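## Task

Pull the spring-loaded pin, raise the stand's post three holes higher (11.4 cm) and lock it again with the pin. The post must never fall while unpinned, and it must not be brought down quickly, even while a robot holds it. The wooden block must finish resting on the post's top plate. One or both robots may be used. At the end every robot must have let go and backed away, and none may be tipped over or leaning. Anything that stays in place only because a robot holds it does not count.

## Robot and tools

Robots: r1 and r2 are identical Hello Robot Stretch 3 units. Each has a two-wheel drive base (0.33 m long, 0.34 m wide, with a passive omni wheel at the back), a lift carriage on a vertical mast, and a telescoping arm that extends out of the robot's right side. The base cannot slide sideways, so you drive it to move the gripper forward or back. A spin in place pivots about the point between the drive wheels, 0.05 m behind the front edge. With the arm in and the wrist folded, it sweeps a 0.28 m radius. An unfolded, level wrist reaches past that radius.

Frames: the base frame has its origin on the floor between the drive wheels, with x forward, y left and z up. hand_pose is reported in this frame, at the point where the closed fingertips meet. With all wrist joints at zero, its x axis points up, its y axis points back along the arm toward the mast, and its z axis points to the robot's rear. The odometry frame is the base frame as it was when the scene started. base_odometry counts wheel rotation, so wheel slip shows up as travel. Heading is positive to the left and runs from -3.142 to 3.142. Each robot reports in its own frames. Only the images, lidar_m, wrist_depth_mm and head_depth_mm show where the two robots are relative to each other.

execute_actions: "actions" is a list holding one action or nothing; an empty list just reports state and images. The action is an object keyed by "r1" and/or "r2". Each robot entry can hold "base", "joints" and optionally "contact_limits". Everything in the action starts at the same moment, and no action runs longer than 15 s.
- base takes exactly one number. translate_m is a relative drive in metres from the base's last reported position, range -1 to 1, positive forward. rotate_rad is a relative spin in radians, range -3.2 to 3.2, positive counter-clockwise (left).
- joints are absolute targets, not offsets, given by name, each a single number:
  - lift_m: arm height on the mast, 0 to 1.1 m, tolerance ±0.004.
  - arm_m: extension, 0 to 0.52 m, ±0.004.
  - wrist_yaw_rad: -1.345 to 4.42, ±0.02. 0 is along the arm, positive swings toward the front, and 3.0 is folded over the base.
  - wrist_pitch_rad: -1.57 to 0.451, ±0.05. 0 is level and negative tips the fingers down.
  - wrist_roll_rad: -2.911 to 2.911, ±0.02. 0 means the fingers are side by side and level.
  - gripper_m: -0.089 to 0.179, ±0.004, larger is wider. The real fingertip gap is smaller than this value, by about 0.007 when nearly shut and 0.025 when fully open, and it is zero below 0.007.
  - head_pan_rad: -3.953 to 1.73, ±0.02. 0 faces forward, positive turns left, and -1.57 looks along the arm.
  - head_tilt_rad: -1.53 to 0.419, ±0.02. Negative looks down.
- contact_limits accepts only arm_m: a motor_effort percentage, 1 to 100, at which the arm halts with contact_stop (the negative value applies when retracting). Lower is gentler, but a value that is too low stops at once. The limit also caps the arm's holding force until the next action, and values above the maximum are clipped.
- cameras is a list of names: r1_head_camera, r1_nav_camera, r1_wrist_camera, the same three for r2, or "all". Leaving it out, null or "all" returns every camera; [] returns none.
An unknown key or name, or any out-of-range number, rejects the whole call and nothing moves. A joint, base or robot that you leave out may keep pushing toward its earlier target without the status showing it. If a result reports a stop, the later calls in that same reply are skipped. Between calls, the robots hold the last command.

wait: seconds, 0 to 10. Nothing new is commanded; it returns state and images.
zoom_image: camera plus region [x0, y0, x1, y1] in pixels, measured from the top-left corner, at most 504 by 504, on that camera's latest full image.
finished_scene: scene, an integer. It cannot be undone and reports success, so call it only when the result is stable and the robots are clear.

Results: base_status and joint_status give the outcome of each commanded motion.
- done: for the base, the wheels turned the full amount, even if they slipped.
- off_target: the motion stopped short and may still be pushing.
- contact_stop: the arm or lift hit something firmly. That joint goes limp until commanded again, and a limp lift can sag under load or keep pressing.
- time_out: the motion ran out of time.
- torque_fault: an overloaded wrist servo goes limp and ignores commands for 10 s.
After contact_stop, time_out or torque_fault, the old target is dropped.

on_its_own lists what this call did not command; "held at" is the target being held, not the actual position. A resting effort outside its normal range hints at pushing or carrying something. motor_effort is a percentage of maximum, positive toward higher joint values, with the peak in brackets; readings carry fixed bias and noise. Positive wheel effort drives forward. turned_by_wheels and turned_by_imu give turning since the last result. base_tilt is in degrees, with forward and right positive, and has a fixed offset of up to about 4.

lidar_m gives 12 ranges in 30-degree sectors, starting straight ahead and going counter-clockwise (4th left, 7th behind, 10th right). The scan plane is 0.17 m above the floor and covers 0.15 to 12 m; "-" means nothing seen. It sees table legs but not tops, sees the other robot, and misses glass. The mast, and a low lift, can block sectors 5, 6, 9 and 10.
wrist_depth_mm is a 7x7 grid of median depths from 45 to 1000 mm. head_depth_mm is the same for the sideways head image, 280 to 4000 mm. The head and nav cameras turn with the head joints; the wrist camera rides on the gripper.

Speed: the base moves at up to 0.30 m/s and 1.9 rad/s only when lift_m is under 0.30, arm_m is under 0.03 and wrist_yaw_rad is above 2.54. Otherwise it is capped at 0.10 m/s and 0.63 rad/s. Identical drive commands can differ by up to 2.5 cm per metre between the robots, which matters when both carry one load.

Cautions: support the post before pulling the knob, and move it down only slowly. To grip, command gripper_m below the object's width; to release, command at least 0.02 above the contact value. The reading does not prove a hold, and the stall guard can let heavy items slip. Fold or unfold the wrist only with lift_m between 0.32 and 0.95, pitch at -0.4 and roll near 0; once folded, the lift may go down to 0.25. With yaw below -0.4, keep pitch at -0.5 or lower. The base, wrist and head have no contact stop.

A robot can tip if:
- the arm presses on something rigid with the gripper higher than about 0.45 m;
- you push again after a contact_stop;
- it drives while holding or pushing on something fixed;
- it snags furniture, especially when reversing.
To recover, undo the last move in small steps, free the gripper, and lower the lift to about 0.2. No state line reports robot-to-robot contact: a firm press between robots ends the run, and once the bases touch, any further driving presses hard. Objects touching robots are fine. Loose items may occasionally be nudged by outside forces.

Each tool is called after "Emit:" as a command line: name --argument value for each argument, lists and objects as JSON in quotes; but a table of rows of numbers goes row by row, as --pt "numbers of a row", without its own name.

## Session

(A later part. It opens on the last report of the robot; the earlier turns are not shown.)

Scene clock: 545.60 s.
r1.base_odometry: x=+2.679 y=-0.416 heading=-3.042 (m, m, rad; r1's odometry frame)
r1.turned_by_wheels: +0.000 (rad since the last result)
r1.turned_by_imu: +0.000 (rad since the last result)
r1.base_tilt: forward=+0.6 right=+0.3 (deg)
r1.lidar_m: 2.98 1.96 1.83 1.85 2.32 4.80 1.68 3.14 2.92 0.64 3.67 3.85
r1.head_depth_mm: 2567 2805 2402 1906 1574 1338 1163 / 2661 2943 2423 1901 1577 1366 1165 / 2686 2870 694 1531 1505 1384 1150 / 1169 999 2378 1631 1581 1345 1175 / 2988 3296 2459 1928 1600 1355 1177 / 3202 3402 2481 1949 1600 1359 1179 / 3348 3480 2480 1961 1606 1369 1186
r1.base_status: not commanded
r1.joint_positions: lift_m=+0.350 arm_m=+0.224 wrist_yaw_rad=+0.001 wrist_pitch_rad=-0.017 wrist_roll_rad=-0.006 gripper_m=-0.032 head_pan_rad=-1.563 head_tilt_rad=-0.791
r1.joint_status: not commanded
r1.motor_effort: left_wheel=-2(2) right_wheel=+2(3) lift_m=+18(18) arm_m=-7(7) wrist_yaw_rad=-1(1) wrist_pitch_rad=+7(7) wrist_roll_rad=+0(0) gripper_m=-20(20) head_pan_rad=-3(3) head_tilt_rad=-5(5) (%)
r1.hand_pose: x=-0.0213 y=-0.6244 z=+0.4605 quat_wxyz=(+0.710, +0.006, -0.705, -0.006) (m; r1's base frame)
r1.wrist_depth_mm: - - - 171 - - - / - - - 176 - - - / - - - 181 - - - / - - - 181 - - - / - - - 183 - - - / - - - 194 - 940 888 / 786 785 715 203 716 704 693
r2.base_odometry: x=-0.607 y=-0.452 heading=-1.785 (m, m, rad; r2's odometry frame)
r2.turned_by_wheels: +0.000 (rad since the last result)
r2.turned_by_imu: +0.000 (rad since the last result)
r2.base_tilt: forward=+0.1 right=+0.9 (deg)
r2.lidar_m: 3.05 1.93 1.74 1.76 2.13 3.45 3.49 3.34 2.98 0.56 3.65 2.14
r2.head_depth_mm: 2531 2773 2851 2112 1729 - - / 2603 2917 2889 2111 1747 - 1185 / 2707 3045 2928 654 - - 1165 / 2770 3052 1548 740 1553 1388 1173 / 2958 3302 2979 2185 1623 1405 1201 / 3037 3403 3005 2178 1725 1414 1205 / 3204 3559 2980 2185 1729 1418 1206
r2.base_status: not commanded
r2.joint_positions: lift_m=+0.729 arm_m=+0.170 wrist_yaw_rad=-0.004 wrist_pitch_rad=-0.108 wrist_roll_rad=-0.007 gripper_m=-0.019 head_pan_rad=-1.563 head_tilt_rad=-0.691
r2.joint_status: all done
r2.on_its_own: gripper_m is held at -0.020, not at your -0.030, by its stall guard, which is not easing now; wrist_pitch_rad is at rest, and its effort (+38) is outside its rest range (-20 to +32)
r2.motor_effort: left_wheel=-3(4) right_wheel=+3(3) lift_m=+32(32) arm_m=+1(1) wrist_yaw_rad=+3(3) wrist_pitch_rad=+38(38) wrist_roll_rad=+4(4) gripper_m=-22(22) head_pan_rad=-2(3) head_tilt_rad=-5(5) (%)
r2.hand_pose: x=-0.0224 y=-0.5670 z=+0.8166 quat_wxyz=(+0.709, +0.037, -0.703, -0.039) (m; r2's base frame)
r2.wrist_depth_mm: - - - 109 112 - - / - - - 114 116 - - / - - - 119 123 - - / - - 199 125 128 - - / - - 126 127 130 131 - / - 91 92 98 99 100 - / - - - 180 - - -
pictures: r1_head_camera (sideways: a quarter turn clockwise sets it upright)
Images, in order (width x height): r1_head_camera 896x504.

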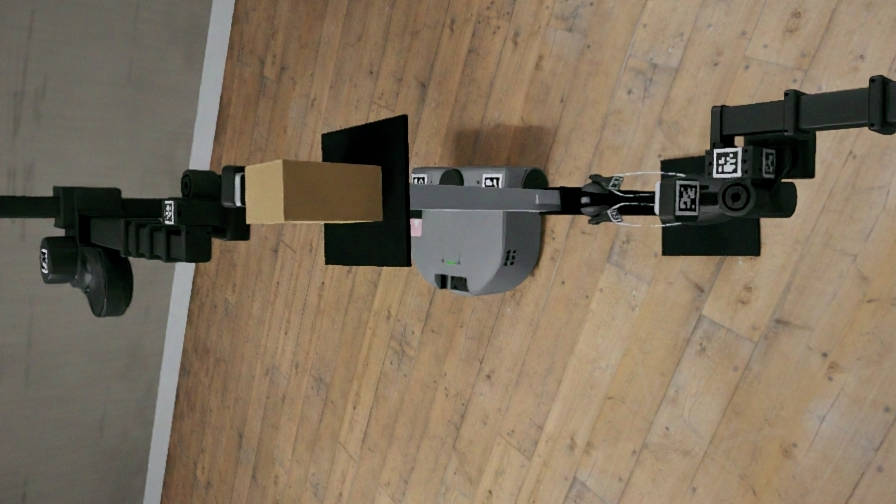

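Emit:
execute_actions --actions '[{"r2": {"joints": {"lift_m": 0.736}}}]' --cameras '[]'

Emit:
execute_actions --actions '[{"r2": {"joints": {"lift_m": 0.742}}}]' --cameras '["r1_wrist_camera"]'

Emit:
execute_actions --actions '[{"r2": {"joints": {"lift_m": 0.72}}}]' --cameras '[]'

Scene clock: 594.07 s.
r1.base_odometry: x=+2.679 y=-0.416 heading=-3.042 (m, m, rad; r1's odometry frame)
r1.turned_by_wheels: +0.000 (rad since the last result)
r1.turned_by_imu: +0.000 (rad since the last result)
r1.base_tilt: forward=+0.6 right=+0.2 (deg)
r1.lidar_m: 2.99 1.96 1.83 1.85 2.32 4.82 1.69 3.15 2.91 0.64 3.68 3.85
r1.head_depth_mm: 2556 2836 2392 1885 1565 1336 1160 / 2670 2923 2416 1901 1569 1372 1164 / 2678 2827 694 1535 1507 1386 1145 / 1168 2883 2345 1630 1591 1340 1178 / 2973 3252 2469 1941 1596 1355 1180 / 3189 3414 2469 1952 1602 1367 1184 / 3345 3422 2480 1964 1608 1365 1191
r1.base_status: not commanded
r1.joint_positions: lift_m=+0.350 arm_m=+0.224 wrist_yaw_rad=+0.001 wrist_pitch_rad=-0.017 wrist_roll_rad=-0.006 gripper_m=-0.032 head_pan_rad=-1.563 head_tilt_rad=-0.791
r1.joint_status: not commanded
r1.motor_effort: left_wheel=-2(1) right_wheel=+2(2) lift_m=+18(19) arm_m=-7(7) wrist_yaw_rad=-1(1) wrist_pitch_rad=+7(7) wrist_roll_rad=+0(0) gripper_m=-20(20) head_pan_rad=-3(3) head_tilt_rad=-5(5) (%)
r1.hand_pose: x=-0.0213 y=-0.6244 z=+0.4605 quat_wxyz=(+0.710, +0.006, -0.705, -0.006) (m; r1's base frame)
r1.wrist_depth_mm: - - - 172 - - - / - - - 174 - - - / - - - 181 - - - / - - - 180 - - - / - - - 183 - - - / - - - 193 957 906 866 / 779 782 702 203 723 708 698
r2.base_odometry: x=-0.607 y=-0.452 heading=-1.785 (m, m, rad; r2's odometry frame)
r2.turned_by_wheels: +0.000 (rad since the last result)
r2.turned_by_imu: -0.001 (rad since the last result)
r2.base_tilt: forward=+0.0 right=+0.8 (deg)
r2.lidar_m: 3.05 1.93 1.74 1.75 2.14 3.45 3.47 3.31 2.98 0.55 3.68 2.14
r2.head_depth_mm: 2520 2771 2891 2108 1727 - - / 2605 2880 2880 2141 1762 - 1189 / 2742 2975 2931 652 - - 1167 / 2765 3037 1550 736 1553 1377 1177 / 2934 3256 2998 2170 1611 1405 1195 / 3068 3489 2952 2171 1714 1414 1202 / 3177 3655 3007 2182 1711 1421 1204
r2.base_status: not commanded
r2.joint_positions: lift_m=+0.735 arm_m=+0.170 wrist_yaw_rad=-0.004 wrist_pitch_rad=-0.127 wrist_roll_rad=-0.007 gripper_m=-0.019 head_pan_rad=-1.563 head_tilt_rad=-0.691
r2.joint_status: all done
r2.on_its_own: gripper_m is held at -0.020, not at your -0.030, by its stall guard, which is not easing now; wrist_pitch_rad is at rest, and its effort (+44) is outside its rest range (-20 to +32)
r2.motor_effort: left_wheel=-3(4) right_wheel=+2(3) lift_m=+33(34) arm_m=+0(0) wrist_yaw_rad=+3(3) wrist_pitch_rad=+44(45) wrist_roll_rad=+4(4) gripper_m=-22(22) head_pan_rad=-3(3) head_tilt_rad=-6(5) (%)
r2.hand_pose: x=-0.0224 y=-0.5660 z=+0.8178 quat_wxyz=(+0.708, +0.044, -0.703, -0.046) (m; r2's base frame)
r2.wrist_depth_mm: - - - 108 111 - - / - - - 113 117 - - / - - - 118 123 - - / - - 200 125 129 - - / - - 129 128 132 135 - / - 95 95 96 97 104 - / - - - 183 - - -
pictures: none
No camera images: the call's "cameras" was empty. Leave "cameras" out to get every camera's image.

Scene clock: 594.70 s.
r1.base_odometry: x=+2.679 y=-0.416 heading=-3.042 (m, m, rad; r1's odometry frame)
r1.turned_by_wheels: +0.000 (rad since the last result)
r1.turned_by_imu: +0.000 (rad since the last result)
r1.base_tilt: forward=+0.6 right=+0.3 (deg)
r1.lidar_m: 3.00 1.96 1.83 1.86 2.32 4.81 1.69 3.15 2.92 0.64 3.69 3.85
r1.head_depth_mm: 2544 2843 2404 1896 1568 1339 1163 / 2670 2951 2411 1899 1579 1370 1169 / 2681 1264 695 1540 1501 1386 1146 / 1166 2863 2361 1637 1593 1340 1176 / 2979 3261 2449 1935 1592 1355 1174 / 3161 3413 2477 1942 1604 1358 1180 / 3330 3436 2487 1953 1611 1372 1188
r1.base_status: not commanded
r1.joint_positions: lift_m=+0.350 arm_m=+0.224 wrist_yaw_rad=+0.001 wrist_pitch_rad=-0.017 wrist_roll_rad=-0.006 gripper_m=-0.032 head_pan_rad=-1.563 head_tilt_rad=-0.791
r1.joint_status: not commanded
r1.motor_effort: left_wheel=-1(2) right_wheel=+2(2) lift_m=+18(18) arm_m=-7(7) wrist_yaw_rad=-1(1) wrist_pitch_rad=+7(7) wrist_roll_rad=+0(0) gripper_m=-20(20) head_pan_rad=-3(3) head_tilt_rad=-5(4) (%)
r1.hand_pose: x=-0.0213 y=-0.6244 z=+0.4605 quat_wxyz=(+0.710, +0.006, -0.705, -0.006) (m; r1's base frame)
r1.wrist_depth_mm: - - - 171 - - - / - - - 176 - - - / - - - 181 - - - / - - - 180 - - - / - - - 183 - - - / - - - 194 977 934 900 / 772 750 715 204 727 718 699
r2.base_odometry: x=-0.607 y=-0.452 heading=-1.785 (m, m, rad; r2's odometry frame)
r2.turned_by_wheels: +0.000 (rad since the last result)
r2.turned_by_imu: +0.000 (rad since the last result)
r2.base_tilt: forward=+0.0 right=+0.8 (deg)
r2.lidar_m: 3.06 1.93 1.74 1.76 2.12 3.46 3.48 3.32 2.98 0.55 3.66 2.14
r2.head_depth_mm: 2544 2823 2918 2120 1736 - - / 2617 2889 2964 2121 1784 - 1191 / 2677 3025 2941 653 - - 1169 / 2768 3038 1549 734 1569 1380 1169 / 2923 3291 2977 2188 1607 1415 1203 / 3031 3445 2986 2194 1717 1419 1203 / 3179 3616 3007 2172 1725 1417 1208
r2.base_status: not commanded
r2.joint_positions: lift_m=+0.741 arm_m=+0.170 wrist_yaw_rad=-0.004 wrist_pitch_rad=-0.139 wrist_roll_rad=-0.007 gripper_m=-0.019 head_pan_rad=-1.563 head_tilt_rad=-0.691
r2.joint_status: all done
r2.on_its_own: gripper_m is held at -0.020, not at your -0.030, by its stall guard, which is not easing now; wrist_pitch_rad is at rest, and its effort (+49) is outside its rest range (-20 to +32)
r2.motor_effort: left_wheel=-3(3) right_wheel=+3(3) lift_m=+33(34) arm_m=+0(1) wrist_yaw_rad=+3(3) wrist_pitch_rad=+49(50) wrist_roll_rad=+4(3) gripper_m=-21(22) head_pan_rad=-2(3) head_tilt_rad=-6(6) (%)
r2.hand_pose: x=-0.0224 y=-0.5653 z=+0.8207 quat_wxyz=(+0.708, +0.048, -0.703, -0.050) (m; r2's base frame)
r2.wrist_depth_mm: - - - 108 110 - - / - - - 113 116 - - / - - - 118 123 - - / - - 200 124 129 - - / - - 131 129 132 137 - / - 97 98 99 100 101 - / - - 1000 185 - - -
pictures: r1_wrist_camera
Images, in order (width x height): r1_wrist_camera 644x364.

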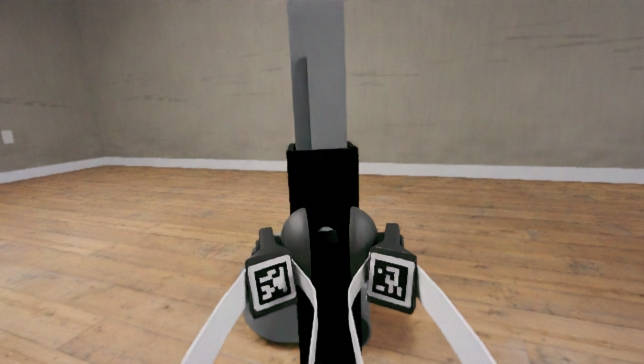

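Scene clock: 595.63 s.
r1.base_odometry: x=+2.679 y=-0.416 heading=-3.042 (m, m, rad; r1's odometry frame)
r1.turned_by_wheels: +0.000 (rad since the last result)
r1.turned_by_imu: +0.000 (rad since the last result)
r1.base_tilt: forward=+0.5 right=+0.2 (deg)
r1.lidar_m: 2.99 1.96 1.83 1.85 2.32 4.83 1.69 3.17 2.92 0.64 3.70 3.85
r1.head_depth_mm: 2532 2847 2397 1898 1571 1336 1163 / 2653 2932 2420 1894 1572 1364 1168 / 2681 2920 693 1538 1510 1378 1150 / 1183 1041 2355 1622 1583 1340 1177 / 2982 3230 2451 1932 1596 1353 1177 / 3195 3419 2462 1944 1610 1364 1183 / 3331 3461 2499 1943 1606 1370 1184
r1.base_status: not commanded
r1.joint_positions: lift_m=+0.350 arm_m=+0.224 wrist_yaw_rad=+0.001 wrist_pitch_rad=-0.017 wrist_roll_rad=-0.006 gripper_m=-0.032 head_pan_rad=-1.563 head_tilt_rad=-0.791
r1.joint_status: not commanded
r1.motor_effort: left_wheel=-2(2) right_wheel=+2(2) lift_m=+18(19) arm_m=-7(7) wrist_yaw_rad=-1(1) wrist_pitch_rad=+8(7) wrist_roll_rad=+0(0) gripper_m=-21(21) head_pan_rad=-3(3) head_tilt_rad=-5(6) (%)
r1.hand_pose: x=-0.0213 y=-0.6244 z=+0.4605 quat_wxyz=(+0.710, +0.006, -0.705, -0.006) (m; r1's base frame)
r1.wrist_depth_mm: - - - 171 - - - / - - - 175 - - - / - - - 181 - - - / - - - 181 - - - / - - - 183 - - - / - - - 194 973 911 888 / 802 755 719 202 724 714 705
r2.base_odometry: x=-0.607 y=-0.452 heading=-1.785 (m, m, rad; r2's odometry frame)
r2.turned_by_wheels: +0.000 (rad since the last result)
r2.turned_by_imu: +0.000 (rad since the last result)
r2.base_tilt: forward=+0.1 right=+0.8 (deg)
r2.lidar_m: 3.08 1.93 1.74 1.75 2.13 3.46 3.47 3.33 2.98 0.55 3.65 2.14
r2.head_depth_mm: 2542 2801 2937 2123 1679 1433 - / 2639 2888 2970 2141 1733 - 1186 / 2704 3051 2946 655 641 - 1164 / 2798 3075 2663 738 1553 1408 1169 / 2893 3297 2956 2182 1621 1406 1198 / 2988 3451 2958 2168 1704 1412 1206 / 3178 3604 3041 2198 1714 1412 1209
r2.base_status: not commanded
r2.joint_positions: lift_m=+0.720 arm_m=+0.170 wrist_yaw_rad=-0.004 wrist_pitch_rad=-0.072 wrist_roll_rad=-0.007 gripper_m=-0.019 head_pan_rad=-1.563 head_tilt_rad=-0.691
r2.joint_status: all done
r2.on_its_own: gripper_m is held at -0.020, not at your -0.030, by its stall guard, which is not easing now
r2.motor_effort: left_wheel=-3(3) right_wheel=+3(2) lift_m=+18(32) arm_m=+1(2) wrist_yaw_rad=+3(4) wrist_pitch_rad=+25(48) wrist_roll_rad=+4(4) gripper_m=-22(22) head_pan_rad=-3(3) head_tilt_rad=-5(5) (%)
r2.hand_pose: x=-0.0225 y=-0.5687 z=+0.8164 quat_wxyz=(+0.709, +0.024, -0.704, -0.027) (m; r2's base frame)
r2.wrist_depth_mm: - - - 113 116 - - / - - - 117 120 - - / - - - 122 125 - - / - - 214 126 130 - - / - - 125 127 129 132 - / - 93 94 95 96 104 - / - - - 176 - - -
pictures: none
No camera images: the call's "cameras" was empty. Leave "cameras" out to get every camera's image.

Emit:
execute_actions --actions '[{"r2": {"joints": {"lift_m": 0.703, "gripper_m": 0.07}}}]' --cameras '[]'

Emit:
execute_actions --actions '[{"r2": {"joints": {"lift_m": 0.6, "arm_m": 0.1}}}]' --cameras '[]'

Emit:
execute_actions --actions '[{"r2": {"joints": {"lift_m": 0.57, "wrist_yaw_rad": 1.57, "gripper_m": 0.03}}}]' --cameras '[]'

Emit:
execute_actions --actions '[{"r2": {"joints": {"arm_m": 0.3}}}]' --cameras '["r2_head_camera", "r1_head_camera", "r1_nav_camera"]'

Scene clock: 686.63 s.
r1.base_odometry: x=+2.679 y=-0.416 heading=-3.042 (m, m, rad; r1's odometry frame)
r1.turned_by_wheels: +0.000 (rad since the last result)
r1.turned_by_imu: +0.000 (rad since the last result)
r1.base_tilt: forward=+0.6 right=+0.3 (deg)
r1.lidar_m: 2.98 1.96 1.82 1.84 2.32 4.83 1.69 3.14 2.92 0.64 3.69 3.85
r1.head_depth_mm: 2560 2825 2389 1899 1570 1333 1161 / 2655 2945 2396 1894 1576 1367 1167 / 2685 2974 692 1540 1508 1386 1150 / 1193 1071 2273 1635 1589 1343 1176 / 3009 3254 2462 1938 1598 1360 1179 / 3186 3400 2489 1951 1604 1356 1182 / 3325 3425 2495 1949 1620 1366 1189
r1.base_status: not commanded
r1.joint_positions: lift_m=+0.350 arm_m=+0.224 wrist_yaw_rad=+0.001 wrist_pitch_rad=-0.017 wrist_roll_rad=-0.006 gripper_m=-0.032 head_pan_rad=-1.563 head_tilt_rad=-0.791
r1.joint_status: not commanded
r1.motor_effort: left_wheel=-2(2) right_wheel=+2(3) lift_m=+18(18) arm_m=-7(7) wrist_yaw_rad=-1(1) wrist_pitch_rad=+7(7) wrist_roll_rad=+0(0) gripper_m=-20(21) head_pan_rad=-3(3) head_tilt_rad=-5(5) (%)
r1.hand_pose: x=-0.0213 y=-0.6244 z=+0.4605 quat_wxyz=(+0.710, +0.006, -0.705, -0.006) (m; r1's base frame)
r1.wrist_depth_mm: - - - 170 - - - / - - - 176 - - - / - - - 180 - - - / - - - 180 - - - / - - - 182 - - - / - - - 194 963 916 873 / 769 761 720 204 717 728 713
r2.base_odometry: x=-0.607 y=-0.452 heading=-1.785 (m, m, rad; r2's odometry frame)
r2.turned_by_wheels: +0.000 (rad since the last result)
r2.turned_by_imu: -0.001 (rad since the last result)
r2.base_tilt: forward=+0.0 right=+0.8 (deg)
r2.lidar_m: 3.05 1.94 1.74 1.76 2.13 3.44 3.48 3.34 2.97 0.55 3.68 2.14
r2.head_depth_mm: 2510 2832 2896 2143 1684 1421 - / 2600 2861 2906 2151 1732 - 1165 / 2734 3039 2910 655 1650 - 1168 / 2763 3060 2662 738 1565 1399 1169 / 2964 3261 2950 2180 1617 1413 1205 / 3023 3431 2945 2166 1712 1408 1201 / 3228 3569 3026 2183 1709 1428 1211
r2.base_status: not commanded
r2.joint_positions: lift_m=+0.703 arm_m=+0.170 wrist_yaw_rad=-0.002 wrist_pitch_rad=-0.015 wrist_roll_rad=-0.007 gripper_m=+0.070 head_pan_rad=-1.563 head_tilt_rad=-0.691
r2.joint_status: all done
r2.motor_effort: left_wheel=-2(3) right_wheel=+2(3) lift_m=+17(18) arm_m=+2(2) wrist_yaw_rad=+2(3) wrist_pitch_rad=+6(25) wrist_roll_rad=+4(4) gripper_m=+0(90) head_pan_rad=-2(2) head_tilt_rad=-5(6) (%)
r2.hand_pose: x=-0.0220 y=-0.5705 z=+0.8140 quat_wxyz=(+0.710, +0.005, -0.704, -0.006) (m; r2's base frame)
r2.wrist_depth_mm: - - - 115 118 - - / - - - 119 121 - - / - - - 122 125 - - / - - 224 126 129 - - / - 125 114 117 119 122 - / - 88 88 91 92 - - / - - - 168 - - -
pictures: none
No camera images: the call's "cameras" was empty. Leave "cameras" out to get every camera's image.

Scene clock: 688.40 s.
r1.base_odometry: x=+2.679 y=-0.416 heading=-3.042 (m, m, rad; r1's odometry frame)
r1.turned_by_wheels: +0.000 (rad since the last result)
r1.turned_by_imu: +0.000 (rad since the last result)
r1.base_tilt: forward=+0.7 right=+0.3 (deg)
r1.lidar_m: 2.99 1.96 1.83 1.85 2.32 4.82 1.69 3.13 2.92 0.64 3.68 3.85
r1.head_depth_mm: 2553 2829 2402 1899 1569 1338 1161 / 2665 2949 2402 1895 1576 1370 1167 / 2720 2938 694 921 1502 1382 1149 / 2863 1239 2291 1634 1591 1343 1171 / 3012 3209 2455 1940 1590 1355 1177 / 3184 3409 2470 1942 1616 1360 1179 / 3330 3438 2503 1958 1614 1363 1186
r1.base_status: not commanded
r1.joint_positions: lift_m=+0.350 arm_m=+0.224 wrist_yaw_rad=+0.001 wrist_pitch_rad=-0.017 wrist_roll_rad=-0.006 gripper_m=-0.032 head_pan_rad=-1.563 head_tilt_rad=-0.791
r1.joint_status: not commanded
r1.motor_effort: left_wheel=-2(2) right_wheel=+2(3) lift_m=+18(18) arm_m=-7(7) wrist_yaw_rad=-1(1) wrist_pitch_rad=+7(8) wrist_roll_rad=+0(0) gripper_m=-20(20) head_pan_rad=-3(3) head_tilt_rad=-6(5) (%)
r1.hand_pose: x=-0.0213 y=-0.6244 z=+0.4605 quat_wxyz=(+0.710, +0.006, -0.705, -0.006) (m; r1's base frame)
r1.wrist_depth_mm: - - - 171 - - - / - - - 176 - - - / - - - 180 - - - / - - - 179 - - - / - - - 183 - - - / - - - 195 - 938 901 / 778 774 730 204 738 706 713
r2.base_odometry: x=-0.607 y=-0.452 heading=-1.785 (m, m, rad; r2's odometry frame)
r2.turned_by_wheels: +0.000 (rad since the last result)
r2.turned_by_imu: +0.000 (rad since the last result)
r2.base_tilt: forward=+0.1 right=+0.8 (deg)
r2.lidar_m: 3.06 1.94 1.75 1.75 2.13 3.45 3.48 3.31 2.98 0.56 3.65 2.14
r2.head_depth_mm: 2533 2812 2869 2129 1683 1386 1216 / 2596 2857 2906 2151 1675 1400 - / 2697 2998 2893 655 1556 1392 - / 2752 3030 2655 737 1555 1392 1187 / 2895 3318 2981 2160 1622 1413 1201 / 3036 3522 2952 2182 1704 1413 1207 / 3171 3601 2991 2182 1706 1430 1203
r2.base_status: not commanded
r2.joint_positions: lift_m=+0.600 arm_m=+0.100 wrist_yaw_rad=-0.001 wrist_pitch_rad=-0.017 wrist_roll_rad=-0.007 gripper_m=+0.070 head_pan_rad=-1.563 head_tilt_rad=-0.691
r2.joint_status: all done
r2.motor_effort: left_wheel=-2(3) right_wheel=+2(2) lift_m=+16(17) arm_m=-3(0) wrist_yaw_rad=+0(2) wrist_pitch_rad=+6(6) wrist_roll_rad=+4(4) gripper_m=+1(1) head_pan_rad=-2(3) head_tilt_rad=-6(6) (%)
r2.hand_pose: x=-0.0218 y=-0.5011 z=+0.7105 quat_wxyz=(+0.710, +0.006, -0.704, -0.007) (m; r2's base frame)
r2.wrist_depth_mm: - - 186 180 178 - - / - - - 265 - - - / - - - - - - - / - - - 991 - - - / - - - 548 - - - / - - - 485 - - - / - - - 477 - - -
pictures: none
No camera images: the call's "cameras" was empty. Leave "cameras" out to get every camera's image.

Scene clock: 690.20 s.
r1.base_odometry: x=+2.679 y=-0.416 heading=-3.042 (m, m, rad; r1's odometry frame)
r1.turned_by_wheels: +0.000 (rad since the last result)
r1.turned_by_imu: +0.000 (rad since the last result)
r1.base_tilt: forward=+0.5 right=+0.3 (deg)
r1.lidar_m: 2.99 1.97 1.83 1.85 2.32 4.84 1.69 3.14 2.91 0.64 3.68 3.84
r1.head_depth_mm: 2539 2821 2402 1892 1566 1340 1159 / 2676 2939 2239 1898 1582 1368 1167 / 2721 2964 693 1538 1504 1382 1149 / 2908 1270 1076 1640 1589 1339 1175 / 3024 3239 2458 1931 1597 1357 1184 / 3208 3416 2484 1943 1603 1360 1181 / 3347 3482 2499 1957 1609 1370 1188
r1.base_status: not commanded
r1.joint_positions: lift_m=+0.350 arm_m=+0.224 wrist_yaw_rad=+0.001 wrist_pitch_rad=-0.017 wrist_roll_rad=-0.006 gripper_m=-0.032 head_pan_rad=-1.563 head_tilt_rad=-0.791
r1.joint_status: not commanded
r1.motor_effort: left_wheel=-2(1) right_wheel=+2(2) lift_m=+18(18) arm_m=-7(7) wrist_yaw_rad=-1(1) wrist_pitch_rad=+7(7) wrist_roll_rad=+0(0) gripper_m=-20(20) head_pan_rad=-3(3) head_tilt_rad=-6(4) (%)
r1.hand_pose: x=-0.0213 y=-0.6244 z=+0.4605 quat_wxyz=(+0.710, +0.006, -0.705, -0.006) (m; r1's base frame)
r1.wrist_depth_mm: - - - 170 - - - / - - - 175 - - - / - - - 181 - - - / - - - 179 - - - / - - - 182 - - - / - - - 193 988 889 890 / 771 733 710 204 743 716 697
r2.base_odometry: x=-0.607 y=-0.452 heading=-1.785 (m, m, rad; r2's odometry frame)
r2.turned_by_wheels: +0.000 (rad since the last result)
r2.turned_by_imu: +0.000 (rad since the last result)
r2.base_tilt: forward=+0.0 right=+0.8 (deg)
r2.lidar_m: 3.06 1.93 1.74 1.75 2.13 3.46 3.49 3.31 2.98 0.56 3.65 2.14
r2.head_depth_mm: 2524 2772 2941 2107 1687 1400 1198 / 2633 2858 2888 2128 1688 1391 - / 2697 3065 2919 654 1560 1361 - / 2803 3061 2669 738 1554 1370 1219 / 2941 3302 3007 2180 1616 1408 1254 / 3019 3470 2934 2202 1717 1417 1235 / 3164 3619 3011 2181 1722 1426 1229
r2.base_status: not commanded
r2.joint_positions: lift_m=+0.570 arm_m=+0.100 wrist_yaw_rad=+1.568 wrist_pitch_rad=-0.017 wrist_roll_rad=-0.007 gripper_m=+0.030 head_pan_rad=-1.563 head_tilt_rad=-0.691
r2.joint_status: all done
r2.motor_effort: left_wheel=-2(2) right_wheel=+2(2) lift_m=+16(18) arm_m=-3(3) wrist_yaw_rad=+1(1) wrist_pitch_rad=+6(6) wrist_roll_rad=+3(4) gripper_m=+0(87) head_pan_rad=-3(3) head_tilt_rad=-6(6) (%)
r2.hand_pose: x=+0.2344 y=-0.2461 z=+0.6805 quat_wxyz=(+0.507, +0.502, -0.494, +0.497) (m; r2's base frame)
r2.wrist_depth_mm: - - - - - - - / - - - - - - - / - - - - - - - / - - - - - - - / - - - - - - - / - - - - - - - / - - - - - - -
pictures: none
No camera images: the call's "cameras" was empty. Leave "cameras" out to get every camera's image.

Scene clock: 692.90 s.
r1.base_odometry: x=+2.679 y=-0.416 heading=-3.042 (m, m, rad; r1's odometry frame)
r1.turned_by_wheels: +0.000 (rad since the last result)
r1.turned_by_imu: +0.000 (rad since the last result)
r1.base_tilt: forward=+0.6 right=+0.3 (deg)
r1.lidar_m: 2.99 1.96 1.83 1.85 2.32 4.82 1.69 3.15 2.91 0.64 3.69 3.86
r1.head_depth_mm: 2544 2840 2390 1830 1566 1339 1163 / 2654 2921 2414 1799 1569 1367 1167 / 2737 2964 693 905 1507 1389 1153 / 2886 1274 954 1629 1591 1340 1172 / 3021 3246 2459 1929 1593 1356 1179 / 3202 3389 2475 1949 1607 1367 1183 / 3356 3452 2491 1955 1610 1366 1184
r1.base_status: not commanded
r1.joint_positions: lift_m=+0.350 arm_m=+0.224 wrist_yaw_rad=+0.001 wrist_pitch_rad=-0.017 wrist_roll_rad=-0.006 gripper_m=-0.032 head_pan_rad=-1.563 head_tilt_rad=-0.791
r1.joint_status: not commanded
r1.motor_effort: left_wheel=-2(1) right_wheel=+3(3) lift_m=+19(18) arm_m=-7(7) wrist_yaw_rad=-1(2) wrist_pitch_rad=+7(7) wrist_roll_rad=+0(0) gripper_m=-20(21) head_pan_rad=-3(3) head_tilt_rad=-4(5) (%)
r1.hand_pose: x=-0.0213 y=-0.6244 z=+0.4605 quat_wxyz=(+0.710, +0.006, -0.705, -0.006) (m; r1's base frame)
r1.wrist_depth_mm: - - - 171 - - - / - - - 176 - - - / - - - 181 - - - / - - - 180 - - - / - - - 182 - - - / - - - 195 967 883 888 / 784 767 710 202 722 699 684
r2.base_odometry: x=-0.607 y=-0.452 heading=-1.785 (m, m, rad; r2's odometry frame)
r2.turned_by_wheels: +0.000 (rad since the last result)
r2.turned_by_imu: -0.001 (rad since the last result)
r2.base_tilt: forward=+0.0 right=+0.8 (deg)
r2.lidar_m: 3.05 1.94 1.74 1.75 2.13 3.46 3.47 3.33 2.97 0.55 3.64 2.14
r2.head_depth_mm: 2547 2810 2887 2131 1683 1398 1186 / 2607 2901 2905 2137 1706 1448 1183 / 2731 3054 2911 654 1551 1352 1176 / 2744 3034 2669 737 1554 1344 1172 / 2899 3352 2942 2180 1651 1369 1203 / 3058 3449 2989 2174 1721 1407 1204 / 3185 3606 3007 2190 1722 1392 1206
r2.base_status: not commanded
r2.joint_positions: lift_m=+0.570 arm_m=+0.300 wrist_yaw_rad=+1.569 wrist_pitch_rad=-0.017 wrist_roll_rad=-0.007 gripper_m=+0.030 head_pan_rad=-1.563 head_tilt_rad=-0.691
r2.joint_status: all done
r2.motor_effort: left_wheel=-2(2) right_wheel=+2(2) lift_m=+17(17) arm_m=+3(2) wrist_yaw_rad=+1(1) wrist_pitch_rad=+6(6) wrist_roll_rad=+4(3) gripper_m=+0(1) head_pan_rad=-3(3) head_tilt_rad=-6(5) (%)
r2.hand_pose: x=+0.2344 y=-0.4452 z=+0.6805 quat_wxyz=(+0.507, +0.502, -0.494, +0.497) (m; r2's base frame)
r2.wrist_depth_mm: - - - - - - - / - - - - - - - / - - - - - - - / - - - - - - - / - - - - - - - / - - - - - - - / - - - - - - -
pictures: r1_head_camera (sideways: a quarter turn clockwise sets it upright), r1_nav_camera (sideways: a quarter turn counterclockwise sets it upright), r2_head_camera (sideways: a quarter turn clockwise sets it upright)
Images, in order (width x height): r1_head_camera 896x504, r1_nav_camera 672x504, r2_head_camera 896x504.

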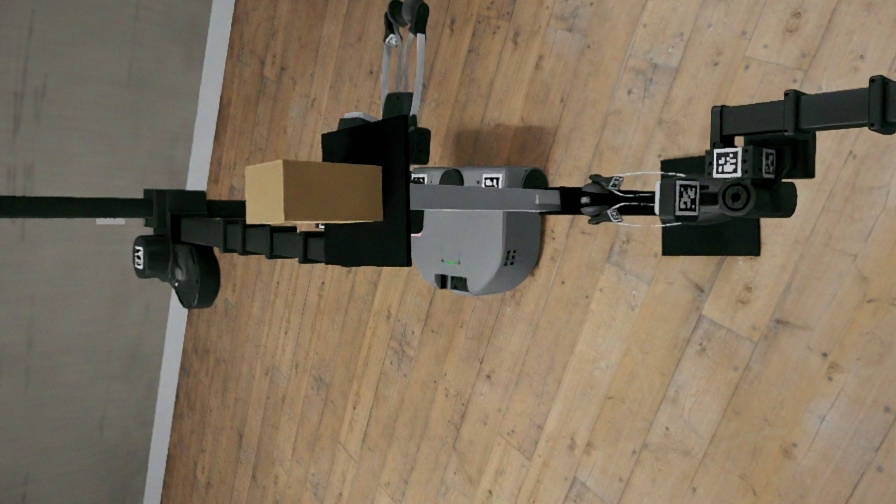

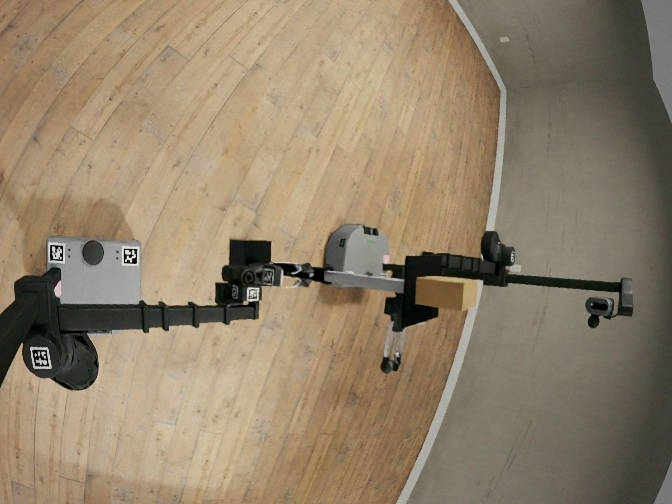

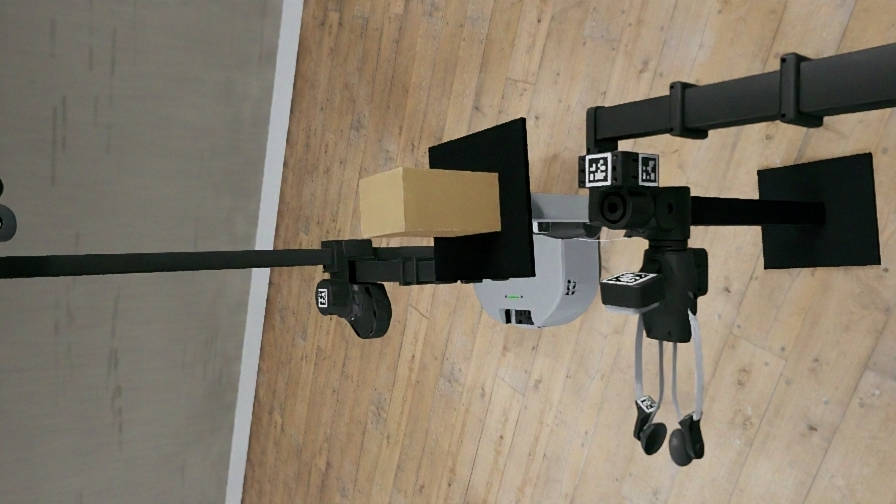

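Emit:
execute_actions --actions '[{"r2": {"joints": {"arm_m": 0.365}, "contact_limits": {"arm_m": 10}}}]' --cameras '["r2_head_camera", "r1_wrist_camera", "r1_head_camera"]'

Scene clock: 708.07 s.
r1.base_odometry: x=+2.679 y=-0.416 heading=-3.042 (m, m, rad; r1's odometry frame)
r1.turned_by_wheels: +0.000 (rad since the last result)
r1.turned_by_imu: +0.000 (rad since the last result)
r1.base_tilt: forward=+0.6 right=+0.3 (deg)
r1.lidar_m: 2.99 1.96 1.83 1.85 2.32 4.82 1.69 3.15 2.92 0.64 3.68 3.85
r1.head_depth_mm: 2549 2819 2379 1787 1573 1334 1162 / 2647 2951 2391 1796 1574 1369 1170 / 2717 2985 694 900 1505 1382 1151 / 2904 1272 945 1621 1589 1340 1177 / 3028 3289 2434 1931 1596 1361 1181 / 3174 3439 2454 1958 1609 1365 1184 / 3363 3427 2504 1957 1617 1365 1187
r1.base_status: not commanded
r1.joint_positions: lift_m=+0.350 arm_m=+0.224 wrist_yaw_rad=+0.001 wrist_pitch_rad=-0.017 wrist_roll_rad=-0.006 gripper_m=-0.032 head_pan_rad=-1.563 head_tilt_rad=-0.791
r1.joint_status: not commanded
r1.motor_effort: left_wheel=-2(2) right_wheel=+2(2) lift_m=+18(18) arm_m=-7(7) wrist_yaw_rad=-1(1) wrist_pitch_rad=+8(7) wrist_roll_rad=+0(0) gripper_m=-20(21) head_pan_rad=-3(3) head_tilt_rad=-6(5) (%)
r1.hand_pose: x=-0.0213 y=-0.6244 z=+0.4605 quat_wxyz=(+0.710, +0.006, -0.705, -0.006) (m; r1's base frame)
r1.wrist_depth_mm: - - - 171 - - - / - - - 176 - - - / - - - 180 - - - / - - - 180 - - - / - - - 182 - - - / - - - 194 960 893 888 / 767 765 706 203 714 733 707
r2.base_odometry: x=-0.607 y=-0.452 heading=-1.785 (m, m, rad; r2's odometry frame)
r2.turned_by_wheels: +0.000 (rad since the last result)
r2.turned_by_imu: -0.002 (rad since the last result)
r2.base_tilt: forward=+0.1 right=+0.8 (deg)
r2.lidar_m: 3.06 1.93 1.75 1.75 2.13 3.46 3.48 3.34 2.98 0.55 3.65 2.14
r2.head_depth_mm: 2530 2802 2896 2111 1684 1392 1188 / 2607 2937 2899 2133 1677 1393 1181 / 2697 3017 2908 657 1552 1365 1170 / 2771 3070 1545 711 1546 1344 1178 / 2926 3243 2945 2174 1651 1403 1198 / 3064 3432 2981 2178 1712 1414 1197 / 3175 3614 2978 2162 1713 1406 1207
r2.base_status: not commanded
r2.joint_positions: lift_m=+0.570 arm_m=+0.346 wrist_yaw_rad=+1.573 wrist_pitch_rad=-0.017 wrist_roll_rad=-0.006 gripper_m=+0.030 head_pan_rad=-1.563 head_tilt_rad=-0.693
r2.joint_status: arm_m contact_stop (moved +0.047 of +0.065)
r2.on_its_own: arm_m is slack since a contact_stop, until your next command for it (your +0.365 is given up)
r2.motor_effort: left_wheel=-2(4) right_wheel=+2(4) lift_m=+18(19) arm_m=+0(10) wrist_yaw_rad=-5(6) wrist_pitch_rad=+6(5) wrist_roll_rad=+3(3) gripper_m=+0(1) head_pan_rad=-3(3) head_tilt_rad=-5(6) (%)
r2.contact_limits: arm_m 10 (drawing in: default 16, maximum 26; extending or still: default 21, maximum 35)
r2.hand_pose: x=+0.2344 y=-0.4905 z=+0.6804 quat_wxyz=(+0.506, +0.503, -0.493, +0.498) (m; r2's base frame)
r2.wrist_depth_mm: - - - - - - - / - - - - - - - / - - - - - - - / - - - - - - - / - - - - - - - / - - - - - - - / - - - - - - -
pictures: r1_head_camera (sideways: a quarter turn clockwise sets it upright), r1_wrist_camera, r2_head_camera (sideways: a quarter turn clockwise sets it upright)
Images, in order (width x height): r1_head_camera 896x504, r1_wrist_camera 644x364, r2_head_camera 896x504.

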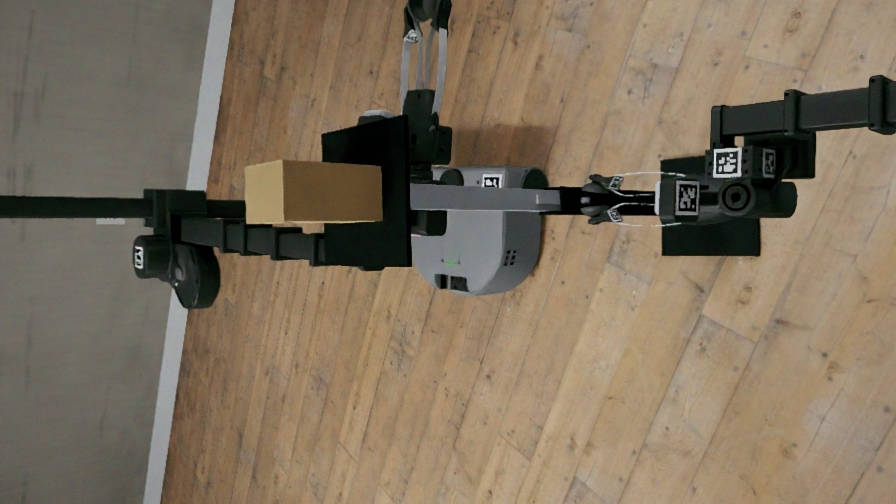

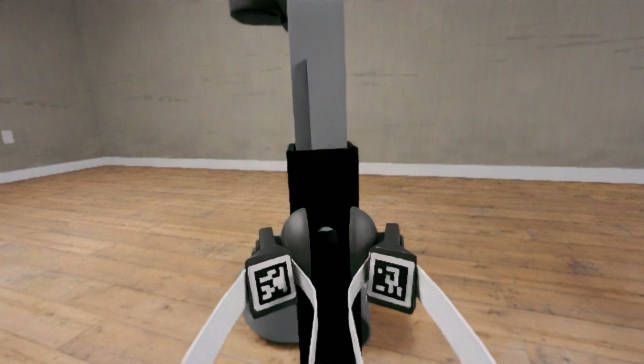

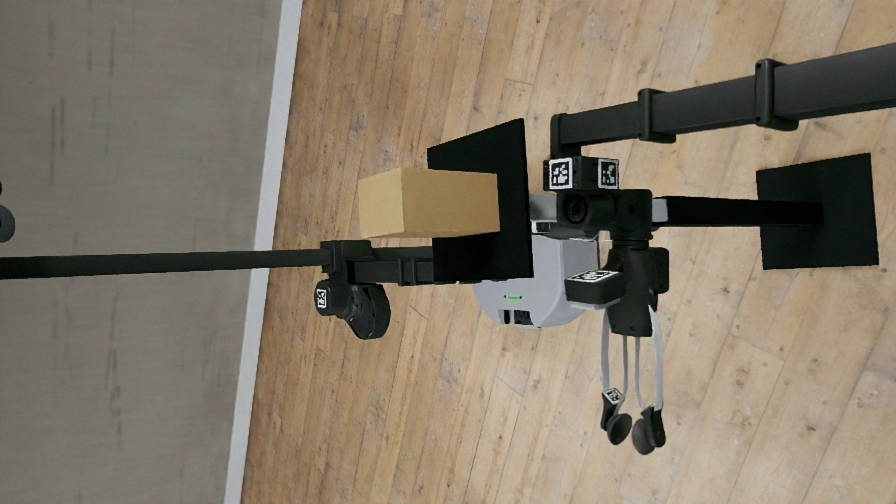

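Emit:
execute_actions --actions '[{"r2": {"base": {"translate_m": 0.12}, "joints": {"arm_m": 0.325}}}]' --cameras '["r2_head_camera"]'

Emit:
execute_actions --actions '[{"r2": {"joints": {"arm_m": 0.43}, "contact_limits": {"arm_m": 10}}}]' --cameras '["r2_head_camera", "r1_head_camera"]'

Scene clock: 746.93 s.
r1.base_odometry: x=+2.679 y=-0.416 heading=-3.042 (m, m, rad; r1's odometry frame)
r1.turned_by_wheels: +0.000 (rad since the last result)
r1.turned_by_imu: +0.000 (rad since the last result)
r1.base_tilt: forward=+0.6 right=+0.3 (deg)
r1.lidar_m: 2.99 1.96 1.83 1.85 2.32 4.83 1.68 3.16 2.92 0.64 3.68 3.86
r1.head_depth_mm: 2531 2853 2391 1743 1565 1337 1160 / 2611 2891 2404 1573 1573 1368 1165 / 2735 1262 695 1532 1506 1387 1150 / 2894 3108 2344 1805 1587 1340 1176 / 3010 3289 2453 1938 1602 1358 1181 / 3191 3423 2474 1942 1605 1365 1181 / 3345 3416 2477 1952 1615 1361 1186
r1.base_status: not commanded
r1.joint_positions: lift_m=+0.350 arm_m=+0.224 wrist_yaw_rad=+0.001 wrist_pitch_rad=-0.017 wrist_roll_rad=-0.006 gripper_m=-0.032 head_pan_rad=-1.563 head_tilt_rad=-0.791
r1.joint_status: not commanded
r1.motor_effort: left_wheel=-1(1) right_wheel=+2(2) lift_m=+18(18) arm_m=-7(7) wrist_yaw_rad=-1(1) wrist_pitch_rad=+7(7) wrist_roll_rad=+0(0) gripper_m=-20(20) head_pan_rad=-3(3) head_tilt_rad=-5(5) (%)
r1.hand_pose: x=-0.0213 y=-0.6244 z=+0.4605 quat_wxyz=(+0.710, +0.006, -0.705, -0.006) (m; r1's base frame)
r1.wrist_depth_mm: - - - 171 - - - / - - - 176 - - - / - - - 182 - - - / - - - 179 - - - / - - - 182 - - - / - - - 193 951 890 895 / 769 776 739 203 676 705 701
r2.base_odometry: x=-0.632 y=-0.569 heading=-1.785 (m, m, rad; r2's odometry frame)
r2.turned_by_wheels: +0.000 (rad since the last result)
r2.turned_by_imu: -0.002 (rad since the last result)
r2.base_tilt: forward=+0.0 right=+0.8 (deg)
r2.lidar_m: 2.99 1.89 1.70 1.72 2.08 3.55 3.59 3.37 0.58 0.57 3.68 2.04
r2.head_depth_mm: 2536 2839 2837 678 1628 1393 1187 / 2631 2965 2918 648 794 1360 1151 / 2631 2925 2781 1225 1142 1364 1172 / 2848 3180 2921 2068 1598 1365 1194 / 2991 3377 2917 2149 1758 1380 1214 / 3059 3507 2958 2177 1723 1406 1203 / 3225 3663 2996 2192 1706 1419 1207
r2.base_status: done
r2.joint_positions: lift_m=+0.570 arm_m=+0.325 wrist_yaw_rad=+1.572 wrist_pitch_rad=-0.017 wrist_roll_rad=-0.006 gripper_m=+0.030 head_pan_rad=-1.563 head_tilt_rad=-0.693
r2.joint_status: all done
r2.motor_effort: left_wheel=-1(3) right_wheel=+1(6) lift_m=+19(19) arm_m=-3(1) wrist_yaw_rad=-2(4) wrist_pitch_rad=+6(7) wrist_roll_rad=+3(3) gripper_m=+0(0) head_pan_rad=-2(3) head_tilt_rad=-4(5) (%)
r2.hand_pose: x=+0.2344 y=-0.4702 z=+0.6804 quat_wxyz=(+0.506, +0.503, -0.493, +0.497) (m; r2's base frame)
r2.wrist_depth_mm: - - - - - - - / - - - - - - - / - - - - - - - / - - - - - - - / - - - - - - - / - - - - - - - / - - - - - - -
pictures: r2_head_camera (sideways: a quarter turn clockwise sets it upright)
Images, in order (width x height): r2_head_camera 896x504.

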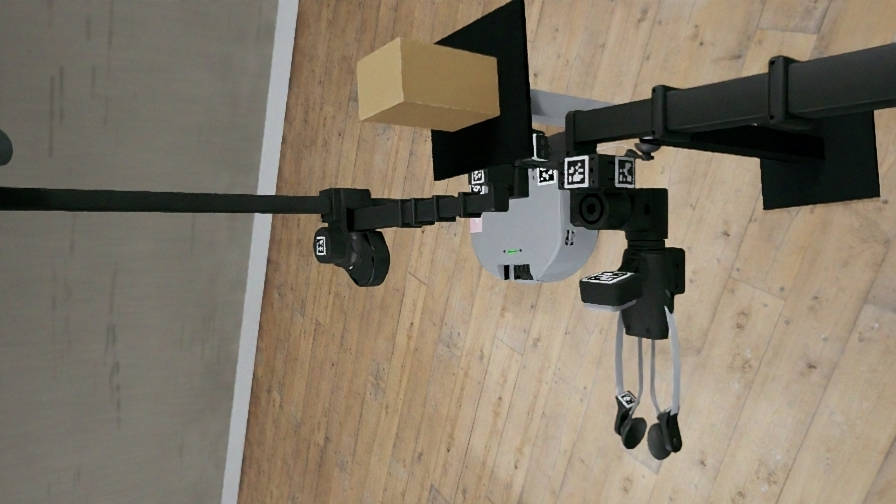

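Scene clock: 748.93 s.
r1.base_odometry: x=+2.679 y=-0.416 heading=-3.042 (m, m, rad; r1's odometry frame)
r1.turned_by_wheels: +0.000 (rad since the last result)
r1.turned_by_imu: +0.000 (rad since the last result)
r1.base_tilt: forward=+0.6 right=+0.3 (deg)
r1.lidar_m: 2.99 1.96 1.83 1.85 2.32 4.83 1.69 3.15 2.91 0.64 3.66 3.85
r1.head_depth_mm: 2535 2825 2391 853 1566 1337 1167 / 2602 2891 2407 798 1569 1371 1172 / 2754 1261 695 877 1506 1387 1146 / 2895 3096 2345 1805 1581 1340 1178 / 3013 3254 2462 1929 1600 1358 1178 / 3208 3394 2477 1952 1603 1365 1181 / 3336 3414 2480 1952 1603 1364 1190
r1.base_status: not commanded
r1.joint_positions: lift_m=+0.350 arm_m=+0.224 wrist_yaw_rad=+0.001 wrist_pitch_rad=-0.017 wrist_roll_rad=-0.006 gripper_m=-0.032 head_pan_rad=-1.563 head_tilt_rad=-0.791
r1.joint_status: not commanded
r1.motor_effort: left_wheel=-2(2) right_wheel=+2(2) lift_m=+18(18) arm_m=-7(7) wrist_yaw_rad=-1(1) wrist_pitch_rad=+7(7) wrist_roll_rad=+0(0) gripper_m=-21(20) head_pan_rad=-3(3) head_tilt_rad=-5(5) (%)
r1.hand_pose: x=-0.0213 y=-0.6244 z=+0.4605 quat_wxyz=(+0.710, +0.006, -0.705, -0.006) (m; r1's base frame)
r1.wrist_depth_mm: - - - 169 - - - / - - - 175 - - - / - - - 180 - - - / - - - 179 - - - / - - - 183 - - - / - - - 195 - 897 886 / 759 765 756 202 689 712 703
r2.base_odometry: x=-0.632 y=-0.569 heading=-1.785 (m, m, rad; r2's odometry frame)
r2.turned_by_wheels: +0.000 (rad since the last result)
r2.turned_by_imu: -0.001 (rad since the last result)
r2.base_tilt: forward=+0.0 right=+0.8 (deg)
r2.lidar_m: 2.99 1.89 1.70 1.71 2.08 3.57 3.58 3.39 0.58 0.57 3.71 2.05
r2.head_depth_mm: 2540 2841 2877 675 1625 1388 1196 / 2649 2955 2917 648 1161 1215 1160 / 2617 2910 2761 1292 1552 1394 1161 / 2869 3206 2904 2066 1598 1403 1201 / 2990 3411 2917 2143 1688 1412 1202 / 3096 3473 2965 2162 1704 1416 1201 / 3231 3648 3022 2185 1730 1414 1202
r2.base_status: not commanded
r2.joint_positions: lift_m=+0.570 arm_m=+0.430 wrist_yaw_rad=+1.571 wrist_pitch_rad=-0.017 wrist_roll_rad=-0.006 gripper_m=+0.030 head_pan_rad=-1.563 head_tilt_rad=-0.693
r2.joint_status: all done
r2.motor_effort: left_wheel=-1(1) right_wheel=+1(1) lift_m=+18(18) arm_m=+2(1) wrist_yaw_rad=-2(2) wrist_pitch_rad=+6(6) wrist_roll_rad=+3(3) gripper_m=+0(1) head_pan_rad=-3(3) head_tilt_rad=-5(5) (%)
r2.contact_limits: arm_m 10 (drawing in: default 16, maximum 26; extending or still: default 21, maximum 35)
r2.hand_pose: x=+0.2344 y=-0.5747 z=+0.6804 quat_wxyz=(+0.506, +0.503, -0.494, +0.497) (m; r2's base frame)
r2.wrist_depth_mm: - - - - - - - / - - - - - - - / - - - - - - - / - - - - - - - / - - - - - - - / - - - - - - - / - - - - - - -
pictures: r1_head_camera (sideways: a quarter turn clockwise sets it upright), r2_head_camera (sideways: a quarter turn clockwise sets it upright)
Images, in order (width x height): r1_head_camera 896x504, r2_head_camera 896x504.

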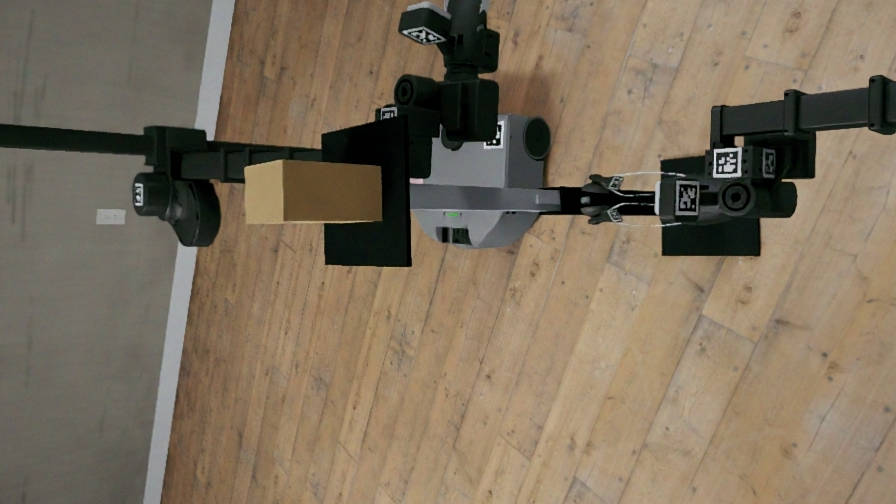

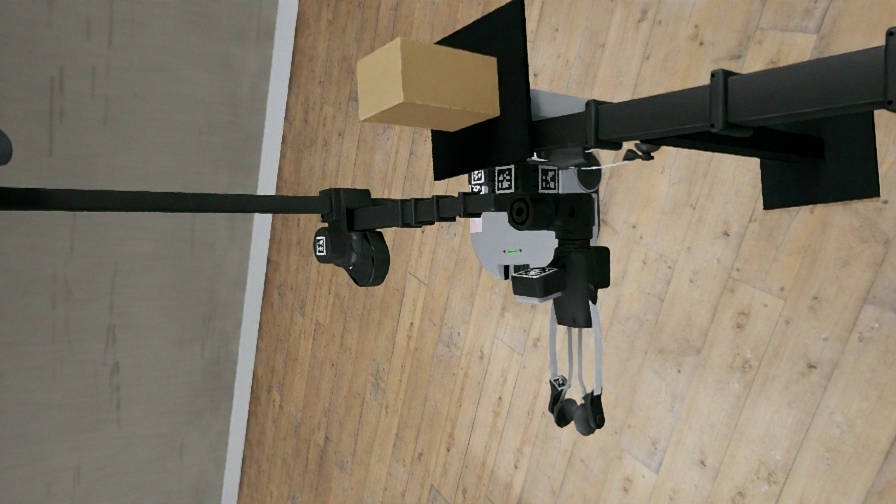

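Emit:
execute_actions --actions '[{"r2": {"joints": {"lift_m": 0.59}}}]' --cameras '["r1_head_camera"]'

Emit:
execute_actions --actions '[{"r2": {"joints": {"lift_m": 0.602}}}]' --cameras '["r2_head_camera"]'

Scene clock: 756.03 s.
r1.base_odometry: x=+2.679 y=-0.416 heading=-3.042 (m, m, rad; r1's odometry frame)
r1.turned_by_wheels: +0.000 (rad since the last result)
r1.turned_by_imu: +0.000 (rad since the last result)
r1.base_tilt: forward=+0.6 right=+0.2 (deg)
r1.lidar_m: 2.98 1.96 1.83 1.85 2.32 4.83 1.69 3.15 2.92 0.64 3.68 3.85
r1.head_depth_mm: 2550 2809 2392 853 1570 1336 1164 / 2619 2904 2405 782 1567 1374 1163 / 2730 1248 695 902 1504 1382 1149 / 2887 3084 2339 1814 1593 1338 1176 / 3028 3274 2460 1931 1602 1359 1178 / 3202 3392 2489 1938 1611 1364 1187 / 3350 3463 2514 1955 1604 1363 1186
r1.base_status: not commanded
r1.joint_positions: lift_m=+0.350 arm_m=+0.224 wrist_yaw_rad=+0.001 wrist_pitch_rad=-0.017 wrist_roll_rad=-0.006 gripper_m=-0.032 head_pan_rad=-1.563 head_tilt_rad=-0.791
r1.joint_status: not commanded
r1.motor_effort: left_wheel=-1(1) right_wheel=+3(2) lift_m=+18(18) arm_m=-7(7) wrist_yaw_rad=-1(1) wrist_pitch_rad=+7(7) wrist_roll_rad=+0(0) gripper_m=-21(20) head_pan_rad=-3(2) head_tilt_rad=-5(4) (%)
r1.hand_pose: x=-0.0213 y=-0.6244 z=+0.4605 quat_wxyz=(+0.710, +0.006, -0.705, -0.006) (m; r1's base frame)
r1.wrist_depth_mm: - - - 170 - - - / - - - 177 - - - / - - - 181 - - - / - - - 180 - - - / - - - 183 - - - / - - - 195 964 916 874 / 770 750 748 202 673 723 715
r2.base_odometry: x=-0.632 y=-0.569 heading=-1.785 (m, m, rad; r2's odometry frame)
r2.turned_by_wheels: +0.000 (rad since the last result)
r2.turned_by_imu: -0.001 (rad since the last result)
r2.base_tilt: forward=+0.0 right=+0.8 (deg)
r2.lidar_m: 2.99 1.89 1.71 1.71 2.08 3.56 3.57 3.34 0.58 0.57 3.69 2.05
r2.head_depth_mm: 2574 2820 2860 676 1632 1382 1213 / 2621 2932 2892 650 1556 1001 1157 / 2614 2920 2744 2049 1543 1402 1166 / 2856 3171 2943 2150 1599 1409 1200 / 2960 3371 2927 2156 1642 1406 1198 / 3088 3539 2949 2178 1663 1413 1203 / 3215 3670 2961 2221 1710 1409 1211
r2.base_status: not commanded
r2.joint_positions: lift_m=+0.590 arm_m=+0.430 wrist_yaw_rad=+1.571 wrist_pitch_rad=-0.017 wrist_roll_rad=-0.006 gripper_m=+0.030 head_pan_rad=-1.563 head_tilt_rad=-0.693
r2.joint_status: all done
r2.motor_effort: left_wheel=-1(1) right_wheel=+1(1) lift_m=+26(30) arm_m=+3(3) wrist_yaw_rad=-1(2) wrist_pitch_rad=+7(7) wrist_roll_rad=+3(3) gripper_m=+0(1) head_pan_rad=-3(2) head_tilt_rad=-5(4) (%)
r2.hand_pose: x=+0.2344 y=-0.5747 z=+0.6999 quat_wxyz=(+0.506, +0.503, -0.494, +0.497) (m; r2's base frame)
r2.wrist_depth_mm: - - - - - - - / - - - - - - - / - - - - - - - / - - - - - - - / - - - - - - - / - - - - - - - / - - - - - - -
pictures: r1_head_camera (sideways: a quarter turn clockwise sets it upright)
Images, in order (width x height): r1_head_camera 896x504.

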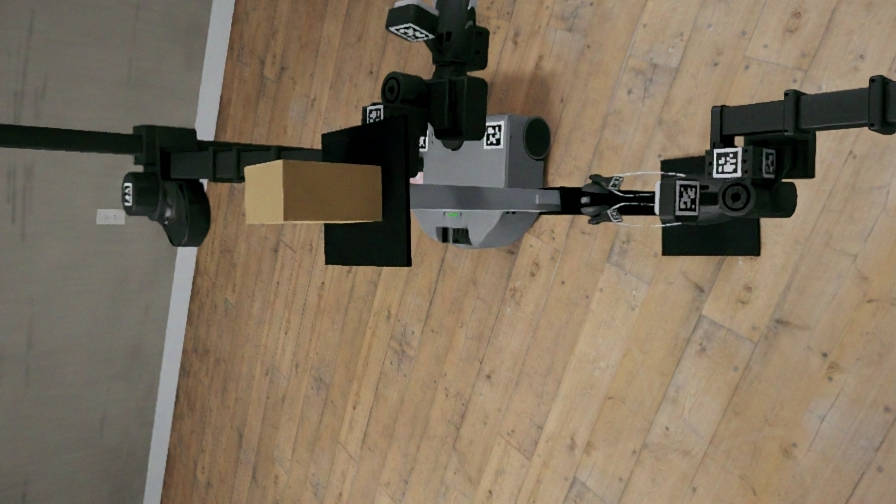

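Scene clock: 756.80 s.
r1.base_odometry: x=+2.679 y=-0.416 heading=-3.042 (m, m, rad; r1's odometry frame)
r1.turned_by_wheels: +0.000 (rad since the last result)
r1.turned_by_imu: +0.000 (rad since the last result)
r1.base_tilt: forward=+0.5 right=+0.3 (deg)
r1.lidar_m: 3.00 1.96 1.83 1.85 2.32 4.81 1.69 3.15 2.91 0.64 3.68 3.84
r1.head_depth_mm: 2531 2846 2390 831 1567 1336 1166 / 2621 2900 2421 777 1579 1369 1164 / 2711 1232 696 1538 1508 1377 1152 / 2913 3128 2332 1816 1592 1339 1176 / 3004 3270 2458 1930 1596 1355 1178 / 3170 3407 2475 1949 1601 1368 1182 / 3380 3441 2486 1959 1609 1370 1186
r1.base_status: not commanded
r1.joint_positions: lift_m=+0.350 arm_m=+0.224 wrist_yaw_rad=+0.001 wrist_pitch_rad=-0.017 wrist_roll_rad=-0.006 gripper_m=-0.032 head_pan_rad=-1.563 head_tilt_rad=-0.791
r1.joint_status: not commanded
r1.motor_effort: left_wheel=-2(1) right_wheel=+2(2) lift_m=+18(18) arm_m=-7(7) wrist_yaw_rad=-1(1) wrist_pitch_rad=+7(7) wrist_roll_rad=+0(0) gripper_m=-21(20) head_pan_rad=-3(3) head_tilt_rad=-6(6) (%)
r1.hand_pose: x=-0.0213 y=-0.6244 z=+0.4605 quat_wxyz=(+0.710, +0.006, -0.705, -0.006) (m; r1's base frame)
r1.wrist_depth_mm: - - - 171 - - - / - - - 177 - - - / - - - 182 - - - / - - - 180 - - - / - - - 181 - - - / - - - 194 983 918 892 / 774 750 754 204 669 702 707
r2.base_odometry: x=-0.632 y=-0.569 heading=-1.785 (m, m, rad; r2's odometry frame)
r2.turned_by_wheels: +0.000 (rad since the last result)
r2.turned_by_imu: +0.000 (rad since the last result)
r2.base_tilt: forward=+0.1 right=+0.8 (deg)
r2.lidar_m: 3.00 1.89 1.70 1.71 2.08 3.56 3.61 3.35 0.58 0.57 3.70 2.04
r2.head_depth_mm: 2517 2829 2926 676 1616 1395 1215 / 2617 2928 2880 649 1557 1002 1153 / 2646 2944 2759 2058 1559 1396 1165 / 2860 3210 2909 2135 1610 1403 1198 / 2986 3360 2924 2161 1647 1412 1203 / 3107 3514 2976 2156 1640 1412 1196 / 3196 3657 3030 2158 1731 1421 1205
r2.base_status: not commanded
r2.joint_positions: lift_m=+0.602 arm_m=+0.430 wrist_yaw_rad=+1.571 wrist_pitch_rad=-0.017 wrist_roll_rad=-0.006 gripper_m=+0.030 head_pan_rad=-1.563 head_tilt_rad=-0.693
r2.joint_status: all done
r2.motor_effort: left_wheel=-1(1) right_wheel=+1(1) lift_m=+26(27) arm_m=+2(2) wrist_yaw_rad=-1(1) wrist_pitch_rad=+6(6) wrist_roll_rad=+3(3) gripper_m=-1(0) head_pan_rad=-2(3) head_tilt_rad=-5(4) (%)
r2.hand_pose: x=+0.2344 y=-0.5747 z=+0.7119 quat_wxyz=(+0.506, +0.503, -0.494, +0.497) (m; r2's base frame)
r2.wrist_depth_mm: - - - - - - - / - - - - - - - / - - - - - - - / - - - - - - - / - - - - - - - / - - - - - - - / - - - - - - -
pictures: r2_head_camera (sideways: a quarter turn clockwise sets it upright)
Images, in order (width x height): r2_head_camera 896x504.

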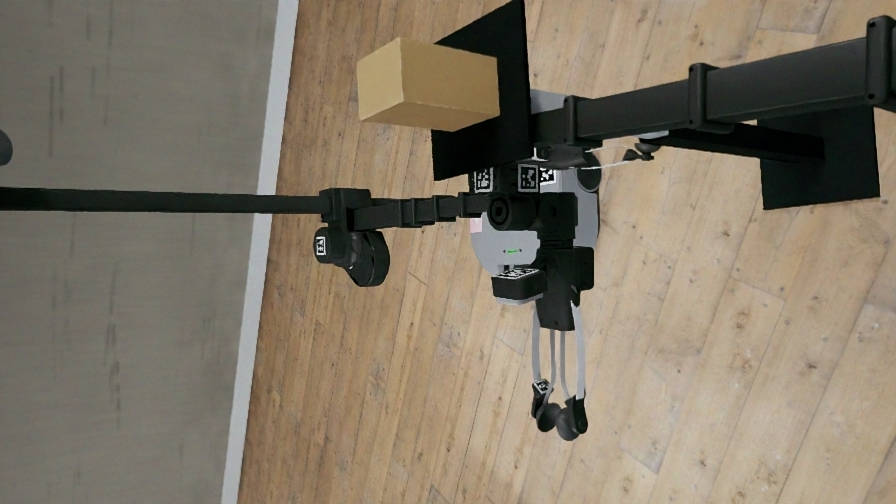

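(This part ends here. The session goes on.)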